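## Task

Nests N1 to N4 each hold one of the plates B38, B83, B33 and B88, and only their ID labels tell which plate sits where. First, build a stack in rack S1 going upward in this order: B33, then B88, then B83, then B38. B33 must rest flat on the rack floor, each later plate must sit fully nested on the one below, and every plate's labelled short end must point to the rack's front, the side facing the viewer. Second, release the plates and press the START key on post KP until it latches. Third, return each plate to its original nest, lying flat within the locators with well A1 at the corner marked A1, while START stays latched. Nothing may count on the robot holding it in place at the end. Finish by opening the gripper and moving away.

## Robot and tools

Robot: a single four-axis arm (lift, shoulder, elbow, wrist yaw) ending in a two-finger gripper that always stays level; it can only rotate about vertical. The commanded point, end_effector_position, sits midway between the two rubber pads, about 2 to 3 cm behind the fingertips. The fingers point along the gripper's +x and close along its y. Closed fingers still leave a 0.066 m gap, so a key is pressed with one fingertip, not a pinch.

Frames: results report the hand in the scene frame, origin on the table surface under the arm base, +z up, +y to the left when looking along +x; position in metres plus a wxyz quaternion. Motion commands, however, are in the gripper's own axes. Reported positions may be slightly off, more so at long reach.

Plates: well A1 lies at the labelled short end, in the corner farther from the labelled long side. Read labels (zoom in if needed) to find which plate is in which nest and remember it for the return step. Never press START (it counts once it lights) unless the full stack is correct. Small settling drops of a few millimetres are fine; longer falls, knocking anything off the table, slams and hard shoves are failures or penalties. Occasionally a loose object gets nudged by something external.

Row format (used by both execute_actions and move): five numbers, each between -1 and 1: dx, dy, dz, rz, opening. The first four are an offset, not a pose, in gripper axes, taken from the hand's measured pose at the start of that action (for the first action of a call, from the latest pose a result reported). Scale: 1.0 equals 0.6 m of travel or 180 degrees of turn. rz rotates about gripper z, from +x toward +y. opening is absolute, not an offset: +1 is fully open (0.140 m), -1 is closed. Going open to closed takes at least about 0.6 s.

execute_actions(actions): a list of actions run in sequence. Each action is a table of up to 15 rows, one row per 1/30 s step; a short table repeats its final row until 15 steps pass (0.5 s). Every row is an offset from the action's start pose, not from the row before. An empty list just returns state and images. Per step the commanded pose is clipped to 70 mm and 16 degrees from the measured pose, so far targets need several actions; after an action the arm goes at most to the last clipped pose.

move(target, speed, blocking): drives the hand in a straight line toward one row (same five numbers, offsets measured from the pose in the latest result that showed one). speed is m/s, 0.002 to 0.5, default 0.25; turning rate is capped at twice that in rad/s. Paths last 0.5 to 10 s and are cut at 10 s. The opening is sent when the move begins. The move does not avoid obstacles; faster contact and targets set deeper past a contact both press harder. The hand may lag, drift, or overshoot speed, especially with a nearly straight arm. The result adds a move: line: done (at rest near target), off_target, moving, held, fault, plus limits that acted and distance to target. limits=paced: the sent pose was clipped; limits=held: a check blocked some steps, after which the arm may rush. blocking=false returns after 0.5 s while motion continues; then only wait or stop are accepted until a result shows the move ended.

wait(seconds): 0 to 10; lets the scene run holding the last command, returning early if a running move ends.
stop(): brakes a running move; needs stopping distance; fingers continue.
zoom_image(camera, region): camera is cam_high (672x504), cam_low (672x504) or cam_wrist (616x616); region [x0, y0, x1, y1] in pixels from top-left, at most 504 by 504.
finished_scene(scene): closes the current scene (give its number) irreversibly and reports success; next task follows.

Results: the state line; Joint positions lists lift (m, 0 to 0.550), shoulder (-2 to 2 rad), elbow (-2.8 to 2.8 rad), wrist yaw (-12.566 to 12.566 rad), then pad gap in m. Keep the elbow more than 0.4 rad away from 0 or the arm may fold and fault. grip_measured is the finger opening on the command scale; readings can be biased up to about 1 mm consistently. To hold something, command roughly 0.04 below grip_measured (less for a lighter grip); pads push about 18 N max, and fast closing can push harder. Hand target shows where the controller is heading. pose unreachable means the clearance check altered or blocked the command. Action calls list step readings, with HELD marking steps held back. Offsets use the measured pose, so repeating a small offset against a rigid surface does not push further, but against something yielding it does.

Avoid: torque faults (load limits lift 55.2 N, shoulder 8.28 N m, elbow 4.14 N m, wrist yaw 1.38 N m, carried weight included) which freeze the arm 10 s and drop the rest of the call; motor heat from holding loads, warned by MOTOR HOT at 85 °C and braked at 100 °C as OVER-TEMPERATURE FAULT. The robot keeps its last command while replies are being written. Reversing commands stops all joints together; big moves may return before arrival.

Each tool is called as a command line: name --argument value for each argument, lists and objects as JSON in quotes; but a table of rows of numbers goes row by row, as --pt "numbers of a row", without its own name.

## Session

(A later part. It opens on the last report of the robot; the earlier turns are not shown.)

move --target '[0,0,0,0,-0.55]'

move --target '[0,0,0.487,0,-0.55]'

move --target '[-0.4022,0.7709,0,0.3193,-0.55]'

Scene clock: 175.87 s.
end_effector_position=(+0.6527, -0.2734, +0.0314) grip_measured=-0.48 end_effector_quat_wxyz=(+0.968, +0.000, +0.000, -0.249)
Joint positions: [ 0.026  0.078  1.815 -2.396  0.085]
Hand target: +0.653, -0.273, +0.031; +0.968, +0.000, +0.000, -0.249
Off the commanded pose: 0.000 m, 0 deg.
move: done

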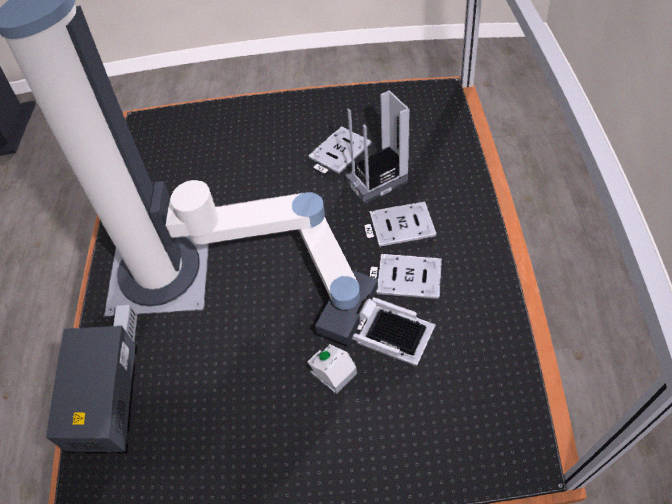

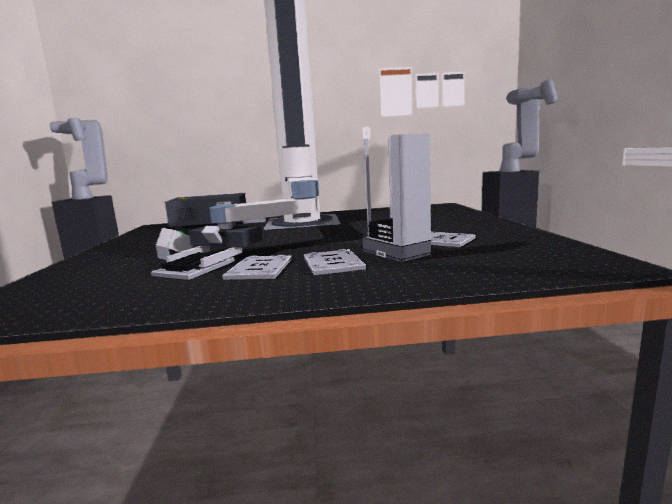

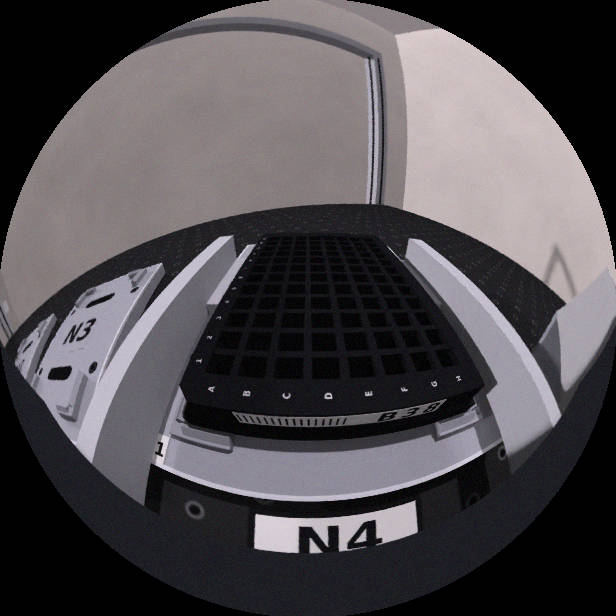

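Scene clock: 177.47 s.
end_effector_position=(+0.6528, -0.2734, +0.3236) grip_measured=-0.48 end_effector_quat_wxyz=(+0.968, +0.000, +0.000, -0.249)
Joint positions: [ 0.319  0.078  1.815 -2.396  0.085]
Hand target: +0.653, -0.273, +0.324; +0.968, +0.000, +0.000, -0.249
Off the commanded pose: 0.000 m, 0 deg.
move: done

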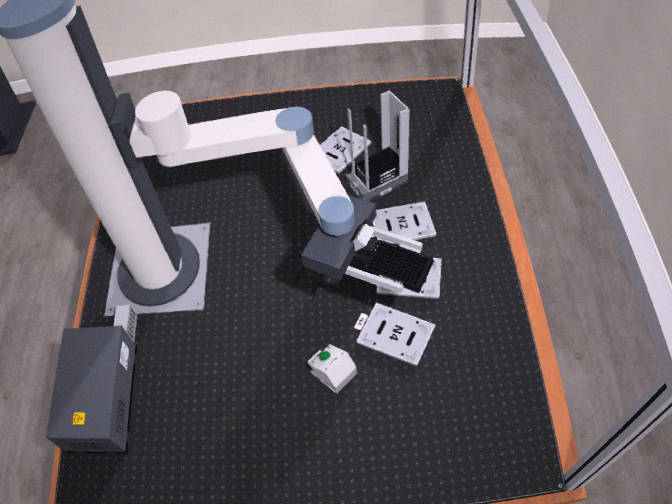

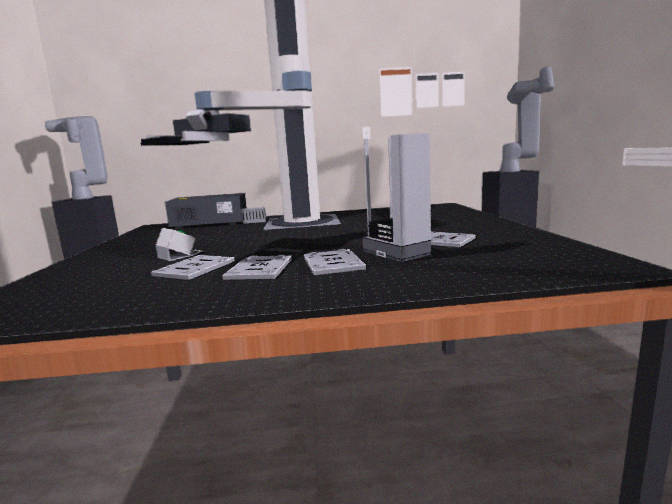

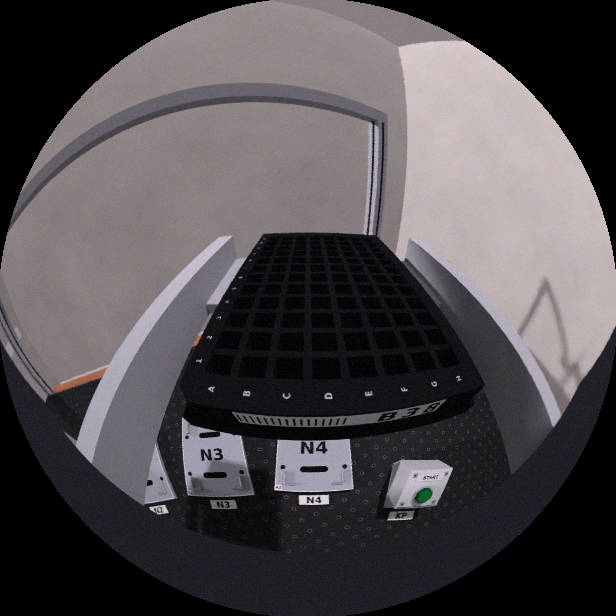

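Scene clock: 179.90 s.
end_effector_position=(+0.6646, +0.2484, +0.3236) grip_measured=-0.48 end_effector_quat_wxyz=(+0.969, +0.000, +0.000, +0.248)
Joint positions: [ 0.319  1.066  1.806 -2.372  0.085]
Hand target: +0.665, +0.248, +0.324; +0.969, +0.000, +0.000, +0.247
Off the commanded pose: 0.000 m, 0 deg.
move: done

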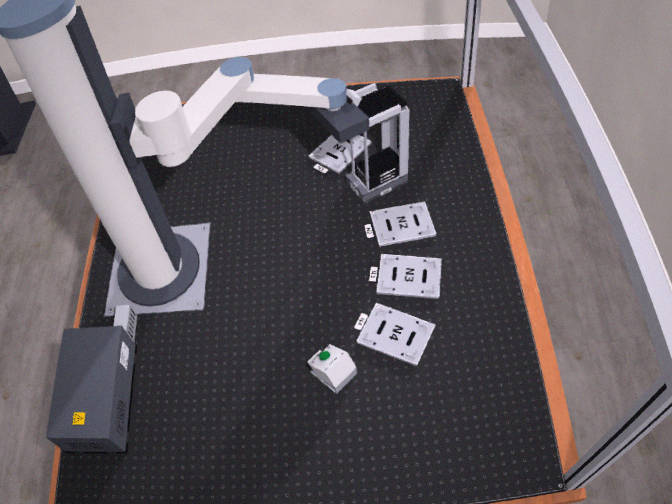

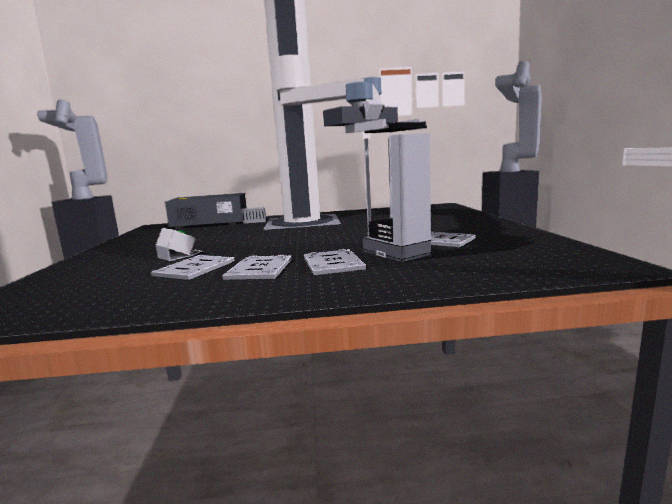

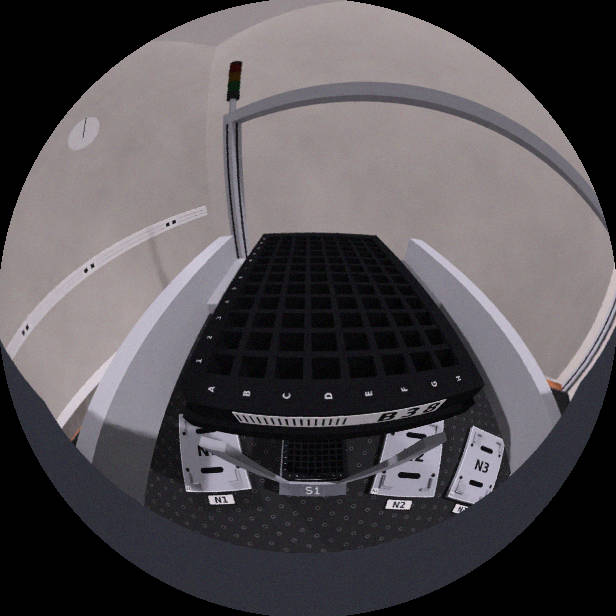

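move --target '[-0.0006,0,-0.01,-0.001,-0.55]' --speed 0.015

move --target '[0,0,-0.03,0,-0.55]' --speed 0.015

Scene clock: 183.53 s.
end_effector_position=(+0.6643, +0.2482, +0.3176) grip_measured=-0.48 end_effector_quat_wxyz=(+0.969, +0.000, +0.000, +0.246)
Joint positions: [ 0.313  1.068  1.804 -2.374  0.085]
Hand target: +0.664, +0.248, +0.318; +0.969, +0.000, +0.000, +0.246
Off the commanded pose: 0.000 m, 0 deg.
move: done

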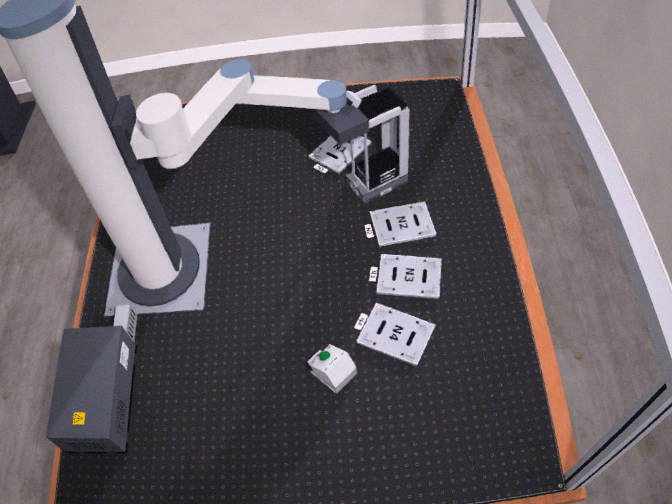

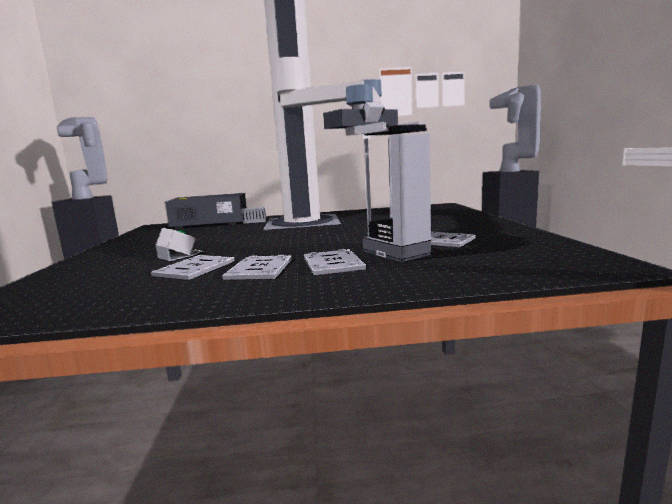

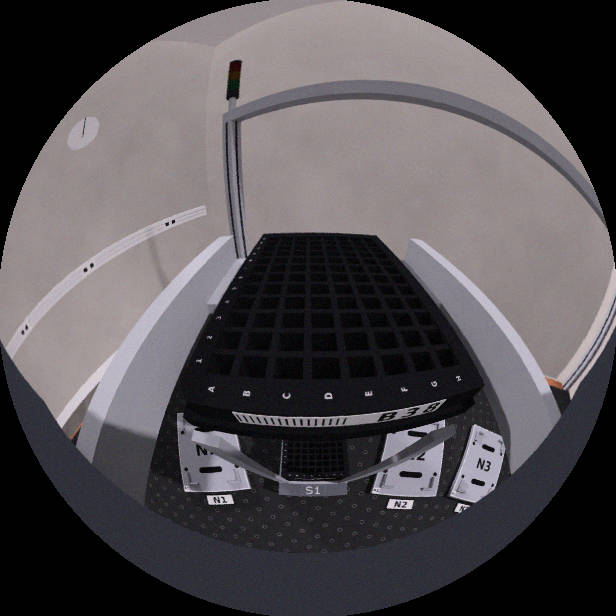

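Scene clock: 184.97 s.
end_effector_position=(+0.6643, +0.2482, +0.2995) grip_measured=-0.48 end_effector_quat_wxyz=(+0.969, +0.000, +0.000, +0.246)
Joint positions: [ 0.295  1.068  1.804 -2.375  0.085]
Hand target: +0.664, +0.248, +0.300; +0.969, +0.000, +0.000, +0.246
Off the commanded pose: 0.000 m, 0 deg.
move: done

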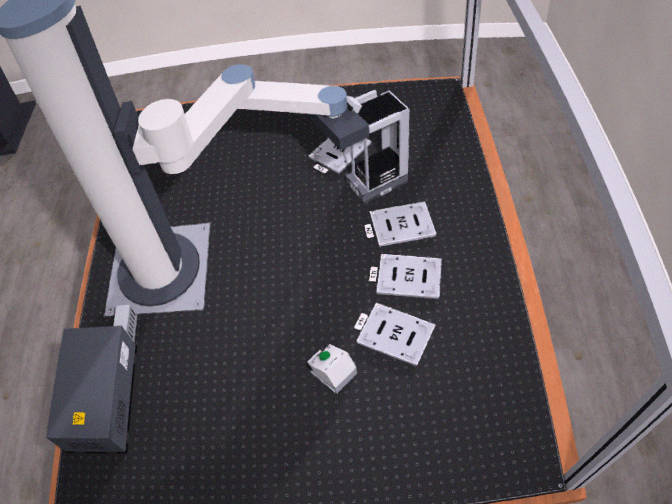

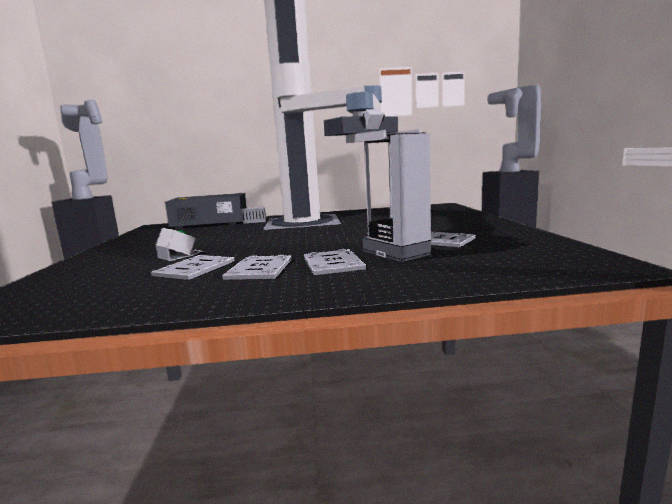

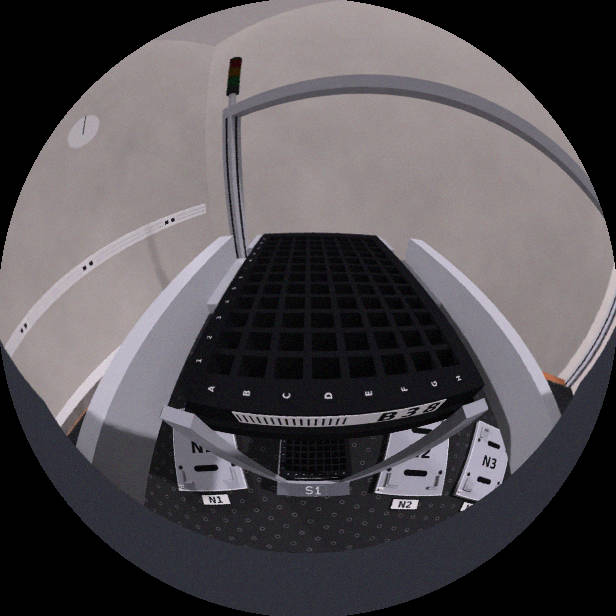

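move --target '[0,0,-0.317,0,-0.55]' --speed 0.15

move --target '[0,0,-0.0145,0,-0.55]' --speed 0.012

move --target '[0,0,0,0,0.1]'

move --target '[-0.3,0,0,0,0.1]' --speed 0.15

zoom_image --camera "cam_wrist" --region '[250,180,380,310]'

move --target '[-0.42,-0.588,-0.02,-0.429,-0.5]' --speed 0.2

Scene clock: 193.03 s.
end_effector_position=(+0.6644, +0.2481, +0.1093) grip_measured=-0.48 end_effector_quat_wxyz=(+0.969, +0.000, +0.000, +0.246)
Joint positions: [ 0.104  1.068  1.804 -2.375  0.085]
Hand target: +0.664, +0.248, +0.109; +0.969, +0.000, +0.000, +0.246
Off the commanded pose: 0.000 m, 0 deg.
move: done

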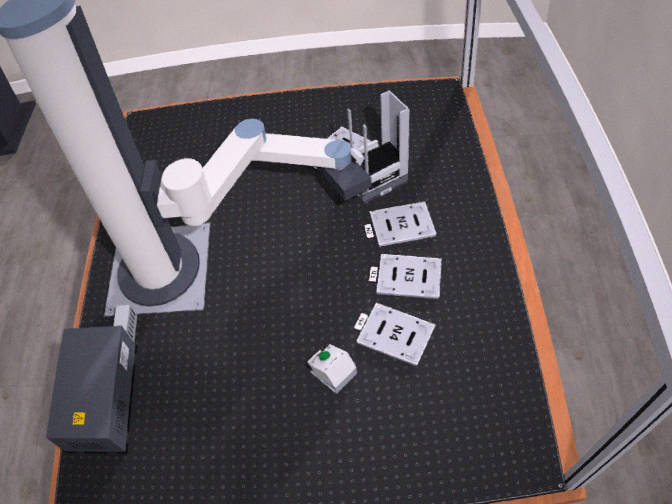

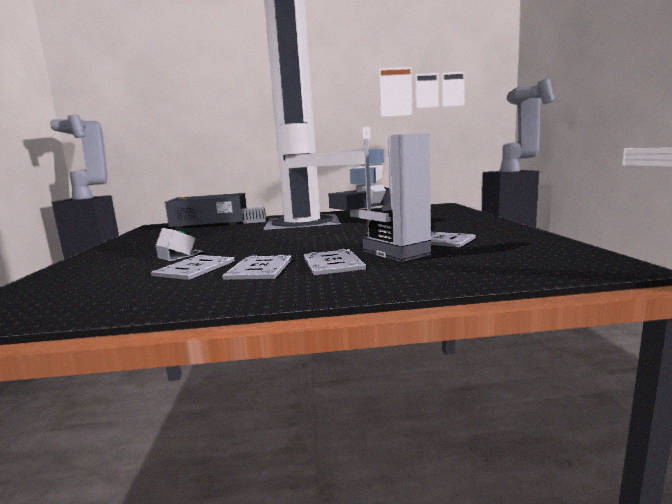

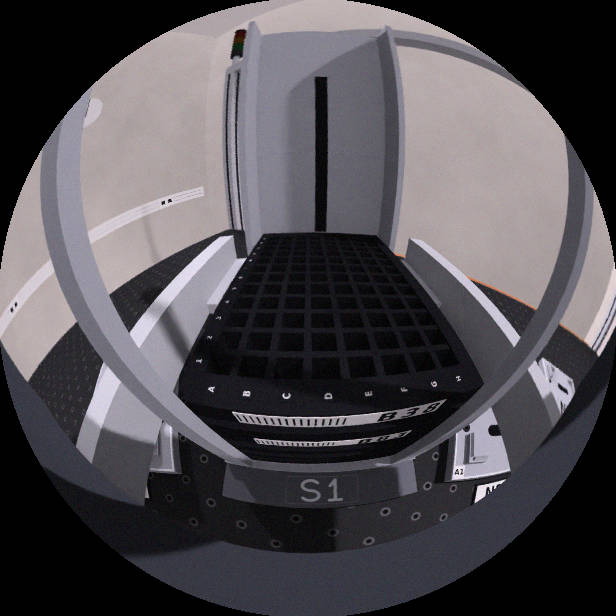

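Scene clock: 193.97 s.
end_effector_position=(+0.6644, +0.2481, +0.1006) grip_measured=-0.48 end_effector_quat_wxyz=(+0.969, +0.000, +0.000, +0.246)
Joint positions: [ 0.096  1.068  1.804 -2.375  0.085]
Hand target: +0.664, +0.248, +0.101; +0.969, +0.000, +0.000, +0.246
Off the commanded pose: 0.000 m, 0 deg.
move: done

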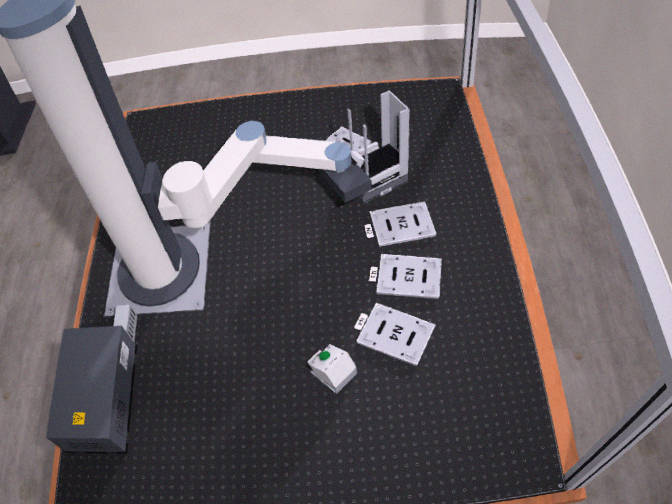

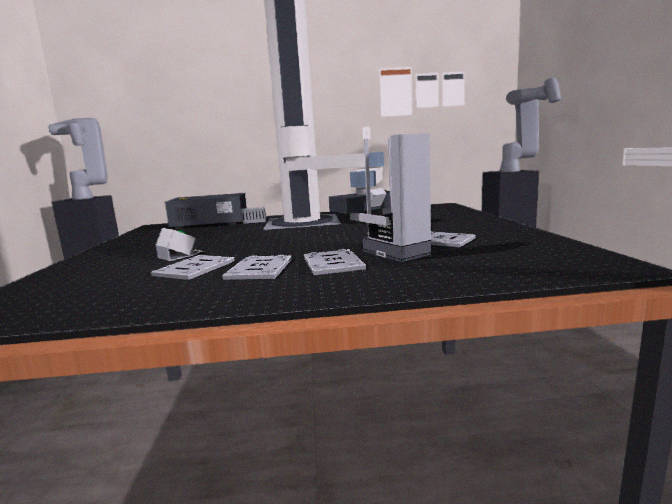

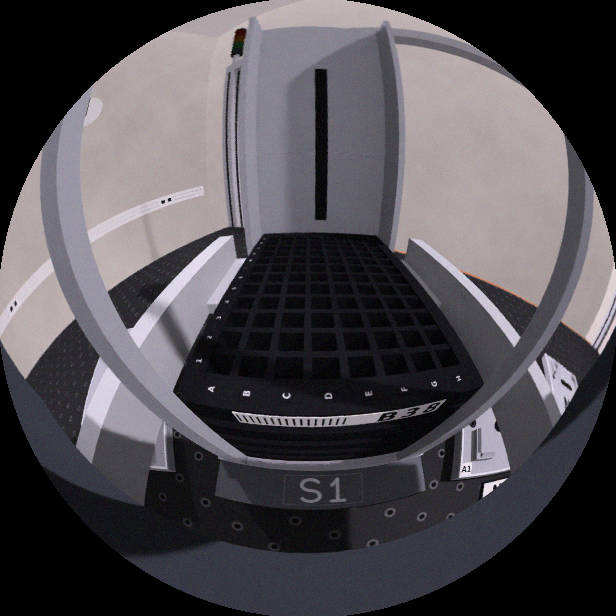

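Scene clock: 194.47 s.
end_effector_position=(+0.6644, +0.2481, +0.1006) grip_measured=+0.10 end_effector_quat_wxyz=(+0.969, +0.000, +0.000, +0.246)
Joint positions: [ 0.096  1.068  1.804 -2.375  0.107]
Hand target: +0.664, +0.248, +0.101; +0.969, +0.000, +0.000, +0.246
Off the commanded pose: 0.000 m, 0 deg.
move: done

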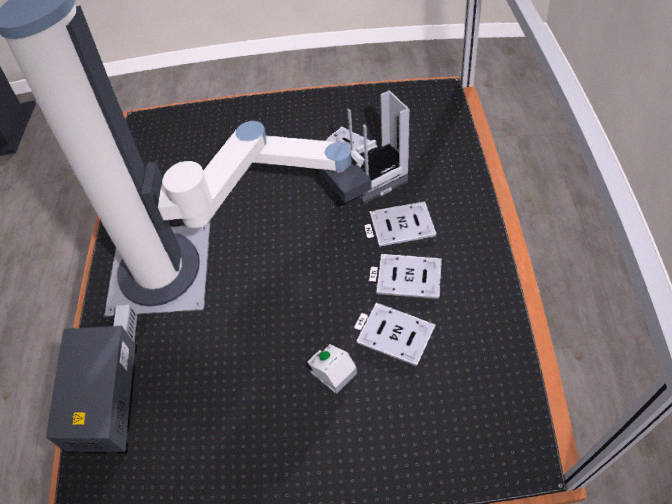

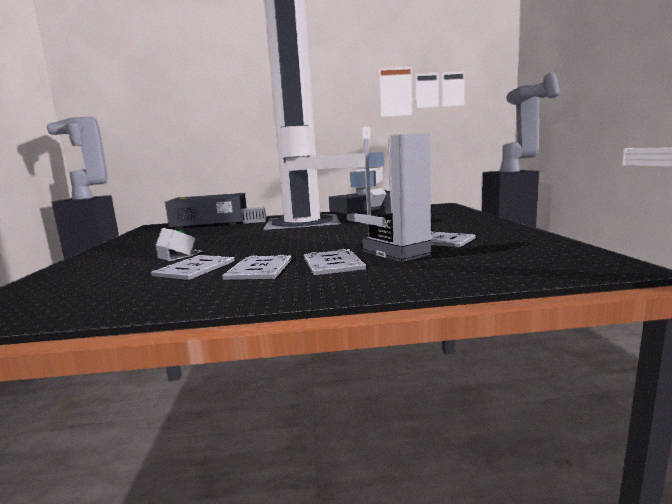

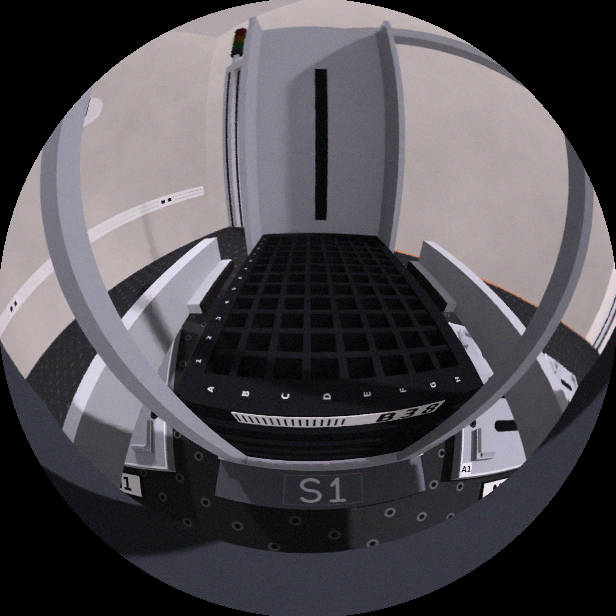

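Scene clock: 195.97 s.
end_effector_position=(+0.5061, +0.1623, +0.1005) grip_measured=+0.10 end_effector_quat_wxyz=(+0.969, +0.000, +0.000, +0.246)
Joint positions: [ 0.096  1.394  0.9   -1.797  0.107]
Hand target: +0.506, +0.162, +0.101; +0.969, +0.000, +0.000, +0.246
Off the commanded pose: 0.000 m, 0 deg.
move: done

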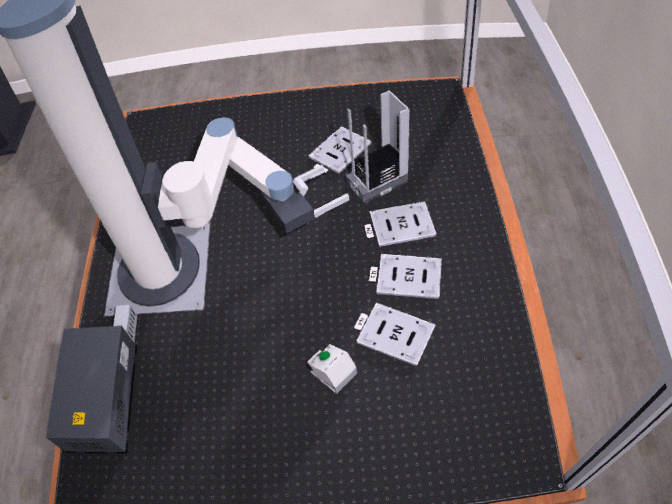

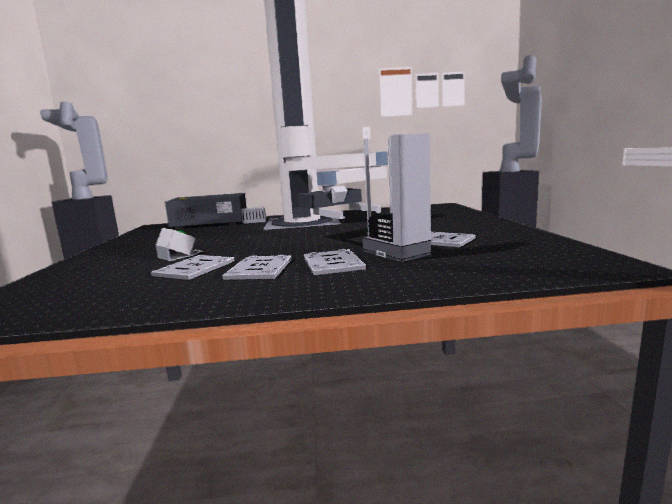

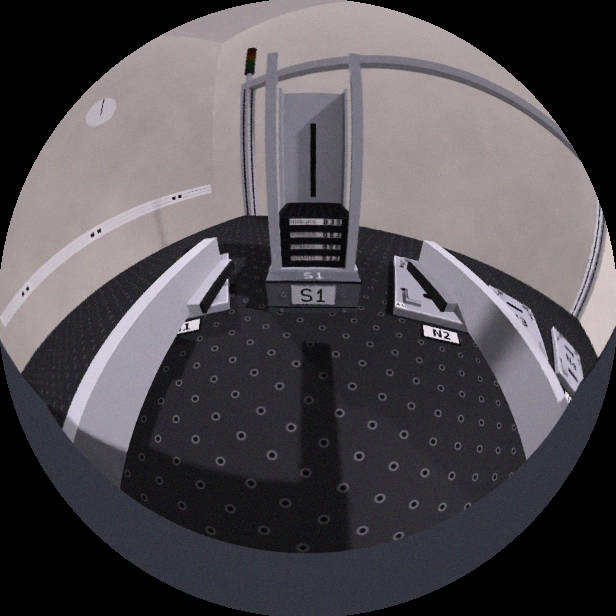

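Region (250, 180, 380, 310) of cam_wrist's 616x616 image, scaled by 3.877, with more detail than that image has.

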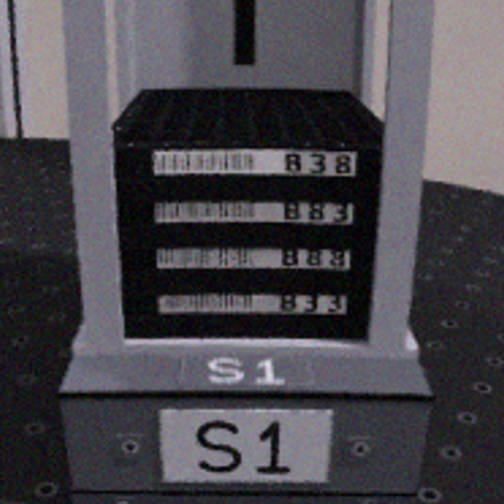

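Scene clock: 199.67 s.
end_effector_position=(+0.4524, -0.2680, +0.0886) grip_measured=-0.50 end_effector_quat_wxyz=(+0.911, +0.000, +0.000, -0.413)
Joint positions: [ 0.084  0.218  0.976 -2.045  0.084]
Hand target: +0.452, -0.268, +0.089; +0.911, +0.000, +0.000, -0.413
Off the commanded pose: 0.000 m, 0 deg.
move: done

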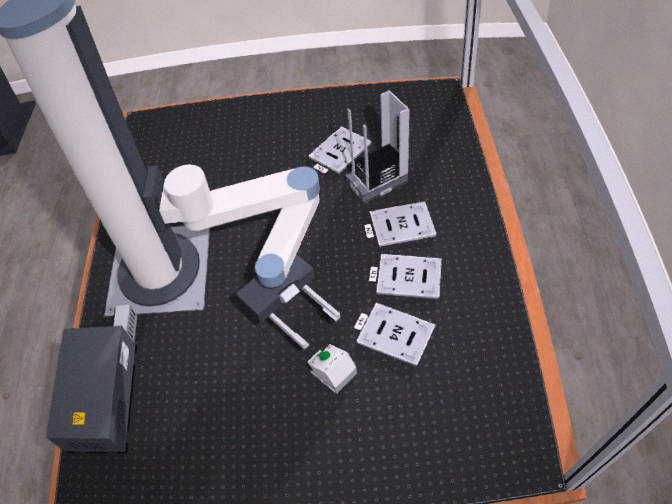

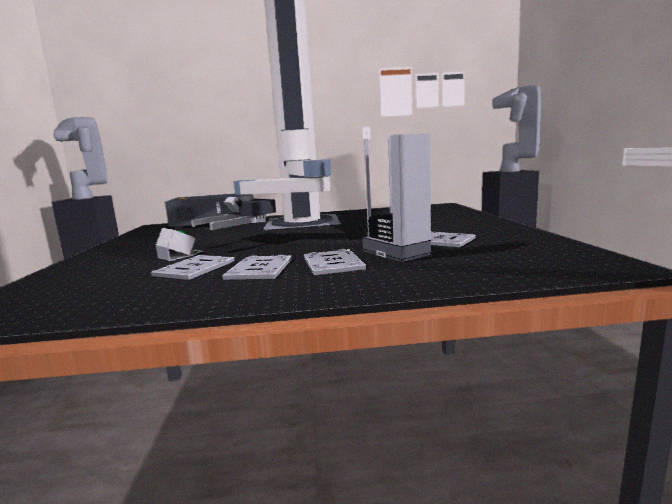

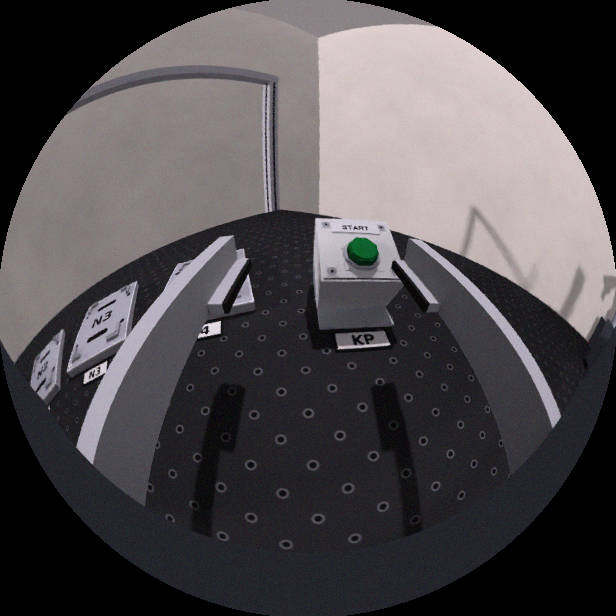

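move --target '[0.045,0.028,-0.008,0,-0.5]' --speed 0.04

zoom_image --camera "cam_high" --region '[270,300,380,400]'

Scene clock: 205.10 s.
end_effector_position=(+0.4829, -0.2771, +0.0838) grip_measured=-0.50 end_effector_quat_wxyz=(+0.911, +0.000, +0.000, -0.413)
Joint positions: [ 0.079  0.22   1.108 -2.179  0.084]
Hand target: +0.483, -0.277, +0.084; +0.911, +0.000, +0.000, -0.413
Off the commanded pose: 0.000 m, 0 deg.
move: done

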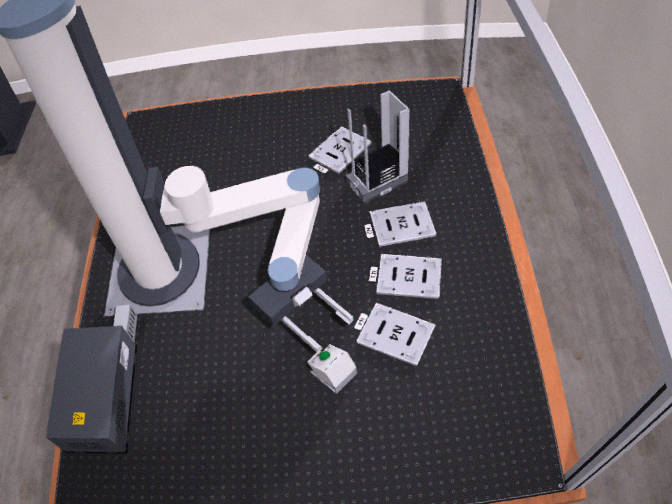

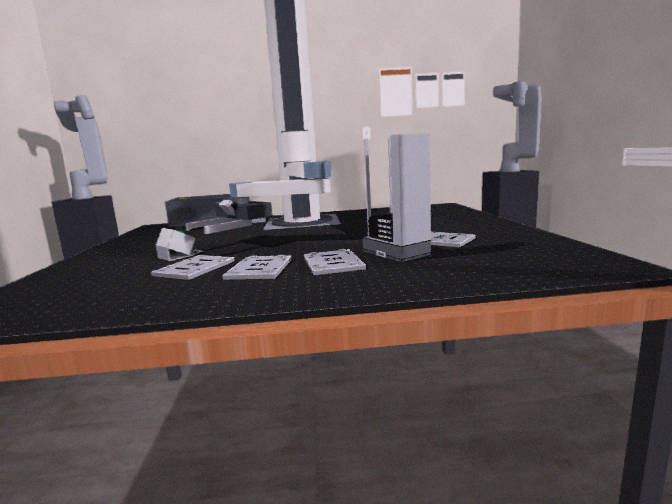

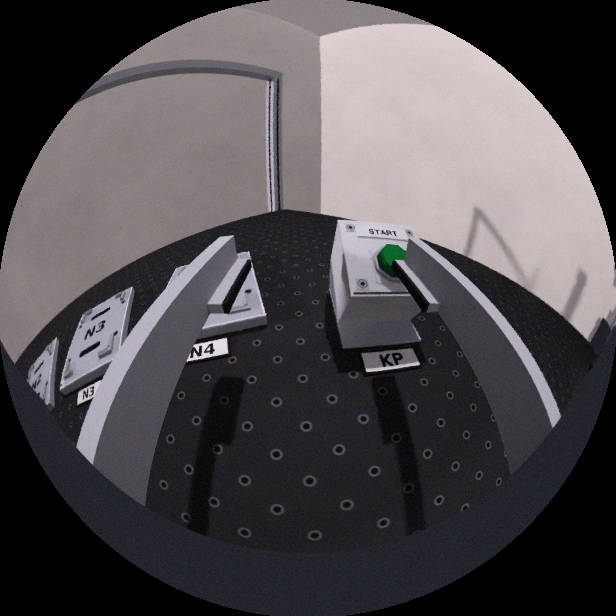

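Region (270, 300, 380, 400) of cam_high's 672x504 image, scaled by 4.582, with more detail than that image has; it fills the top 458 rows of this view, and the rest is white.

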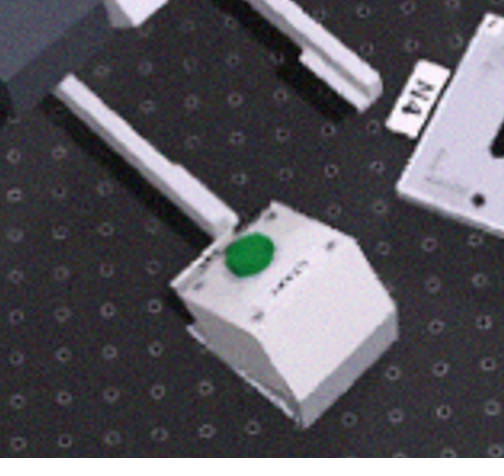

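move --target '[0.02,0.002,0,0,-0.5]' --speed 0.01

zoom_image --camera "cam_high" --region '[270,300,380,400]'

zoom_image --camera "cam_low" --region '[140,200,240,270]'

Scene clock: 210.70 s.
end_effector_position=(+0.4918, -0.2853, +0.0838) grip_measured=-0.50 end_effector_quat_wxyz=(+0.911, +0.000, +0.000, -0.412)
Joint positions: [ 0.079  0.196  1.164 -2.21   0.084]
Hand target: +0.492, -0.285, +0.084; +0.911, +0.000, +0.000, -0.413
Off the commanded pose: 0.000 m, 0 deg.
move: done

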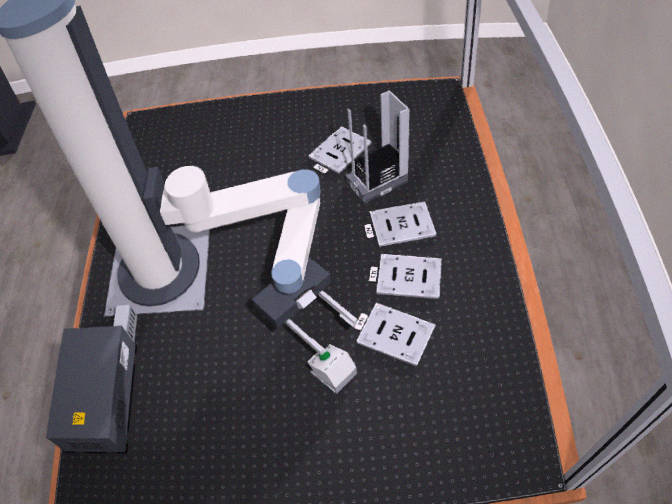

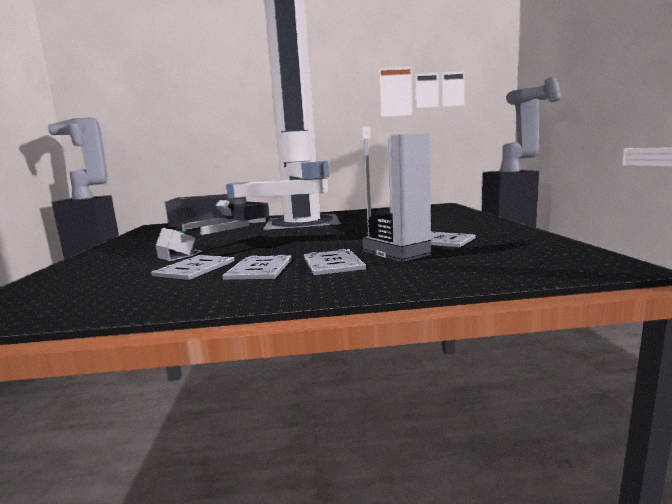

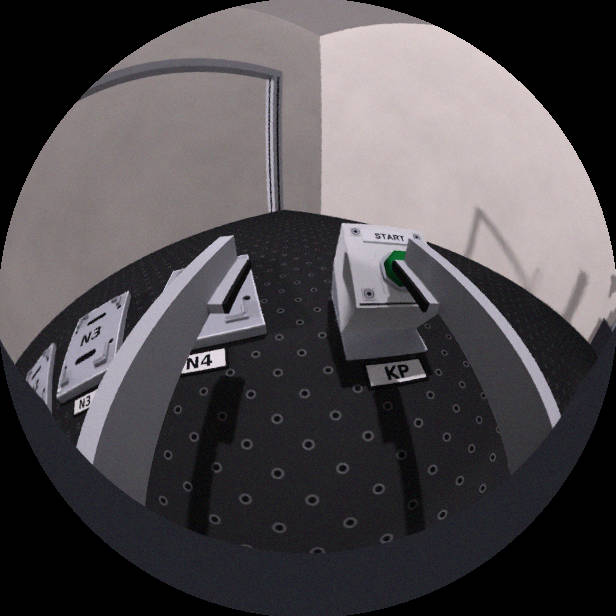

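Region (270, 300, 380, 400) of cam_high's 672x504 image, scaled by 4.582, with more detail than that image has; it fills the top 458 rows of this view, and the rest is white.

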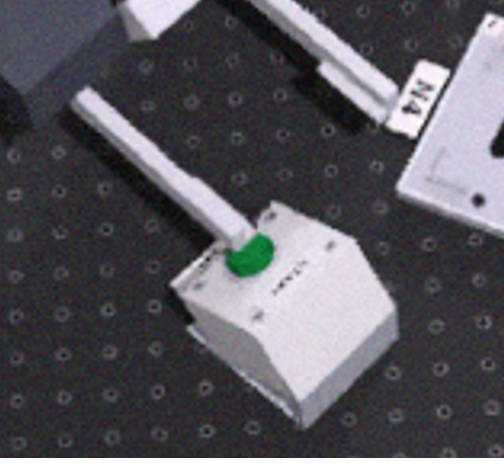

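Region (140, 200, 240, 270) of cam_low's 672x504 image, scaled by 5.040, with more detail than that image has; it fills the top 353 rows of this view, and the rest is white.

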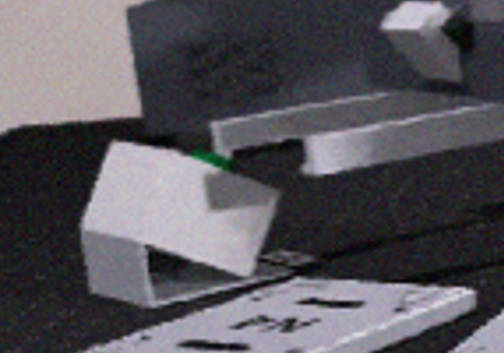

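move --target '[0.005,0,-0.008,0,-0.5]' --speed 0.008

zoom_image --camera "cam_high" --region '[270,300,380,400]'

Scene clock: 216.17 s.
end_effector_position=(+0.4937, -0.2872, +0.0791) grip_measured=-0.50 end_effector_quat_wxyz=(+0.911, +0.000, +0.000, -0.412)
Joint positions: [ 0.074  0.19   1.176 -2.217  0.084]
Hand target: +0.494, -0.288, +0.079; +0.911, +0.000, +0.000, -0.412
Off the commanded pose: 0.000 m, 0 deg.
move: done

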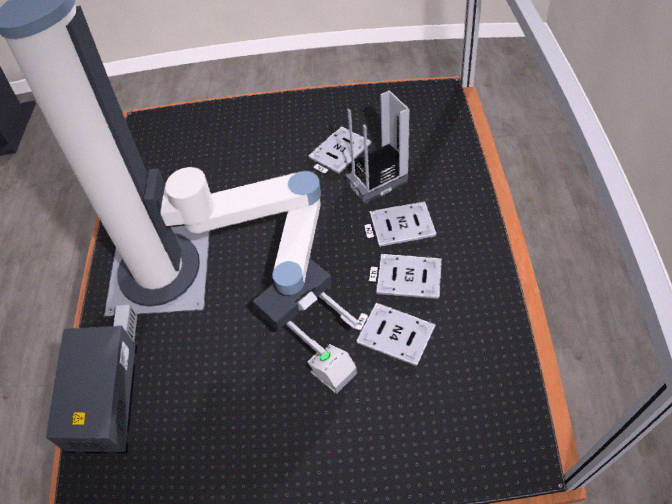

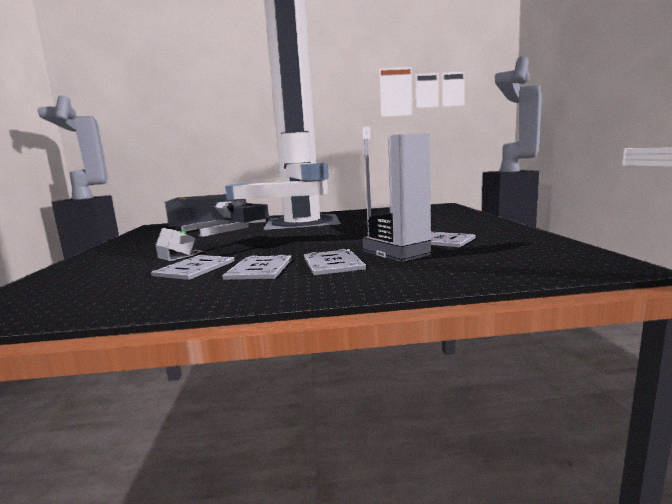

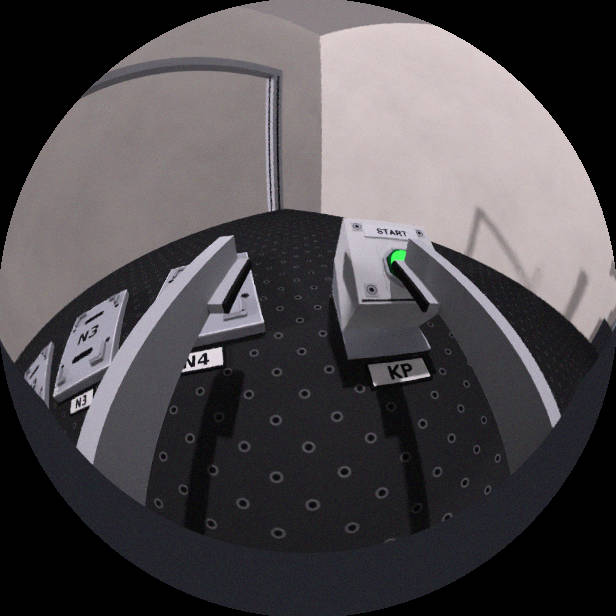

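Region (270, 300, 380, 400) of cam_high's 672x504 image, scaled by 4.582, with more detail than that image has; it fills the top 458 rows of this view, and the rest is white.

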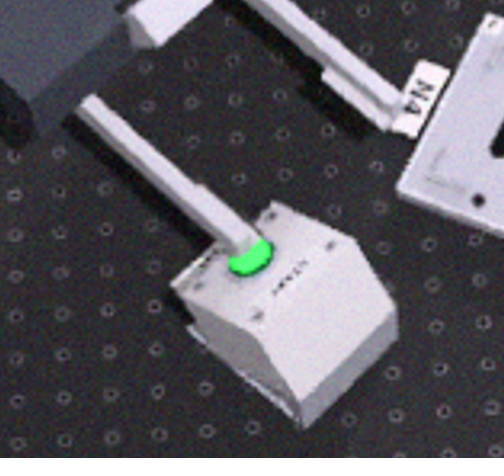

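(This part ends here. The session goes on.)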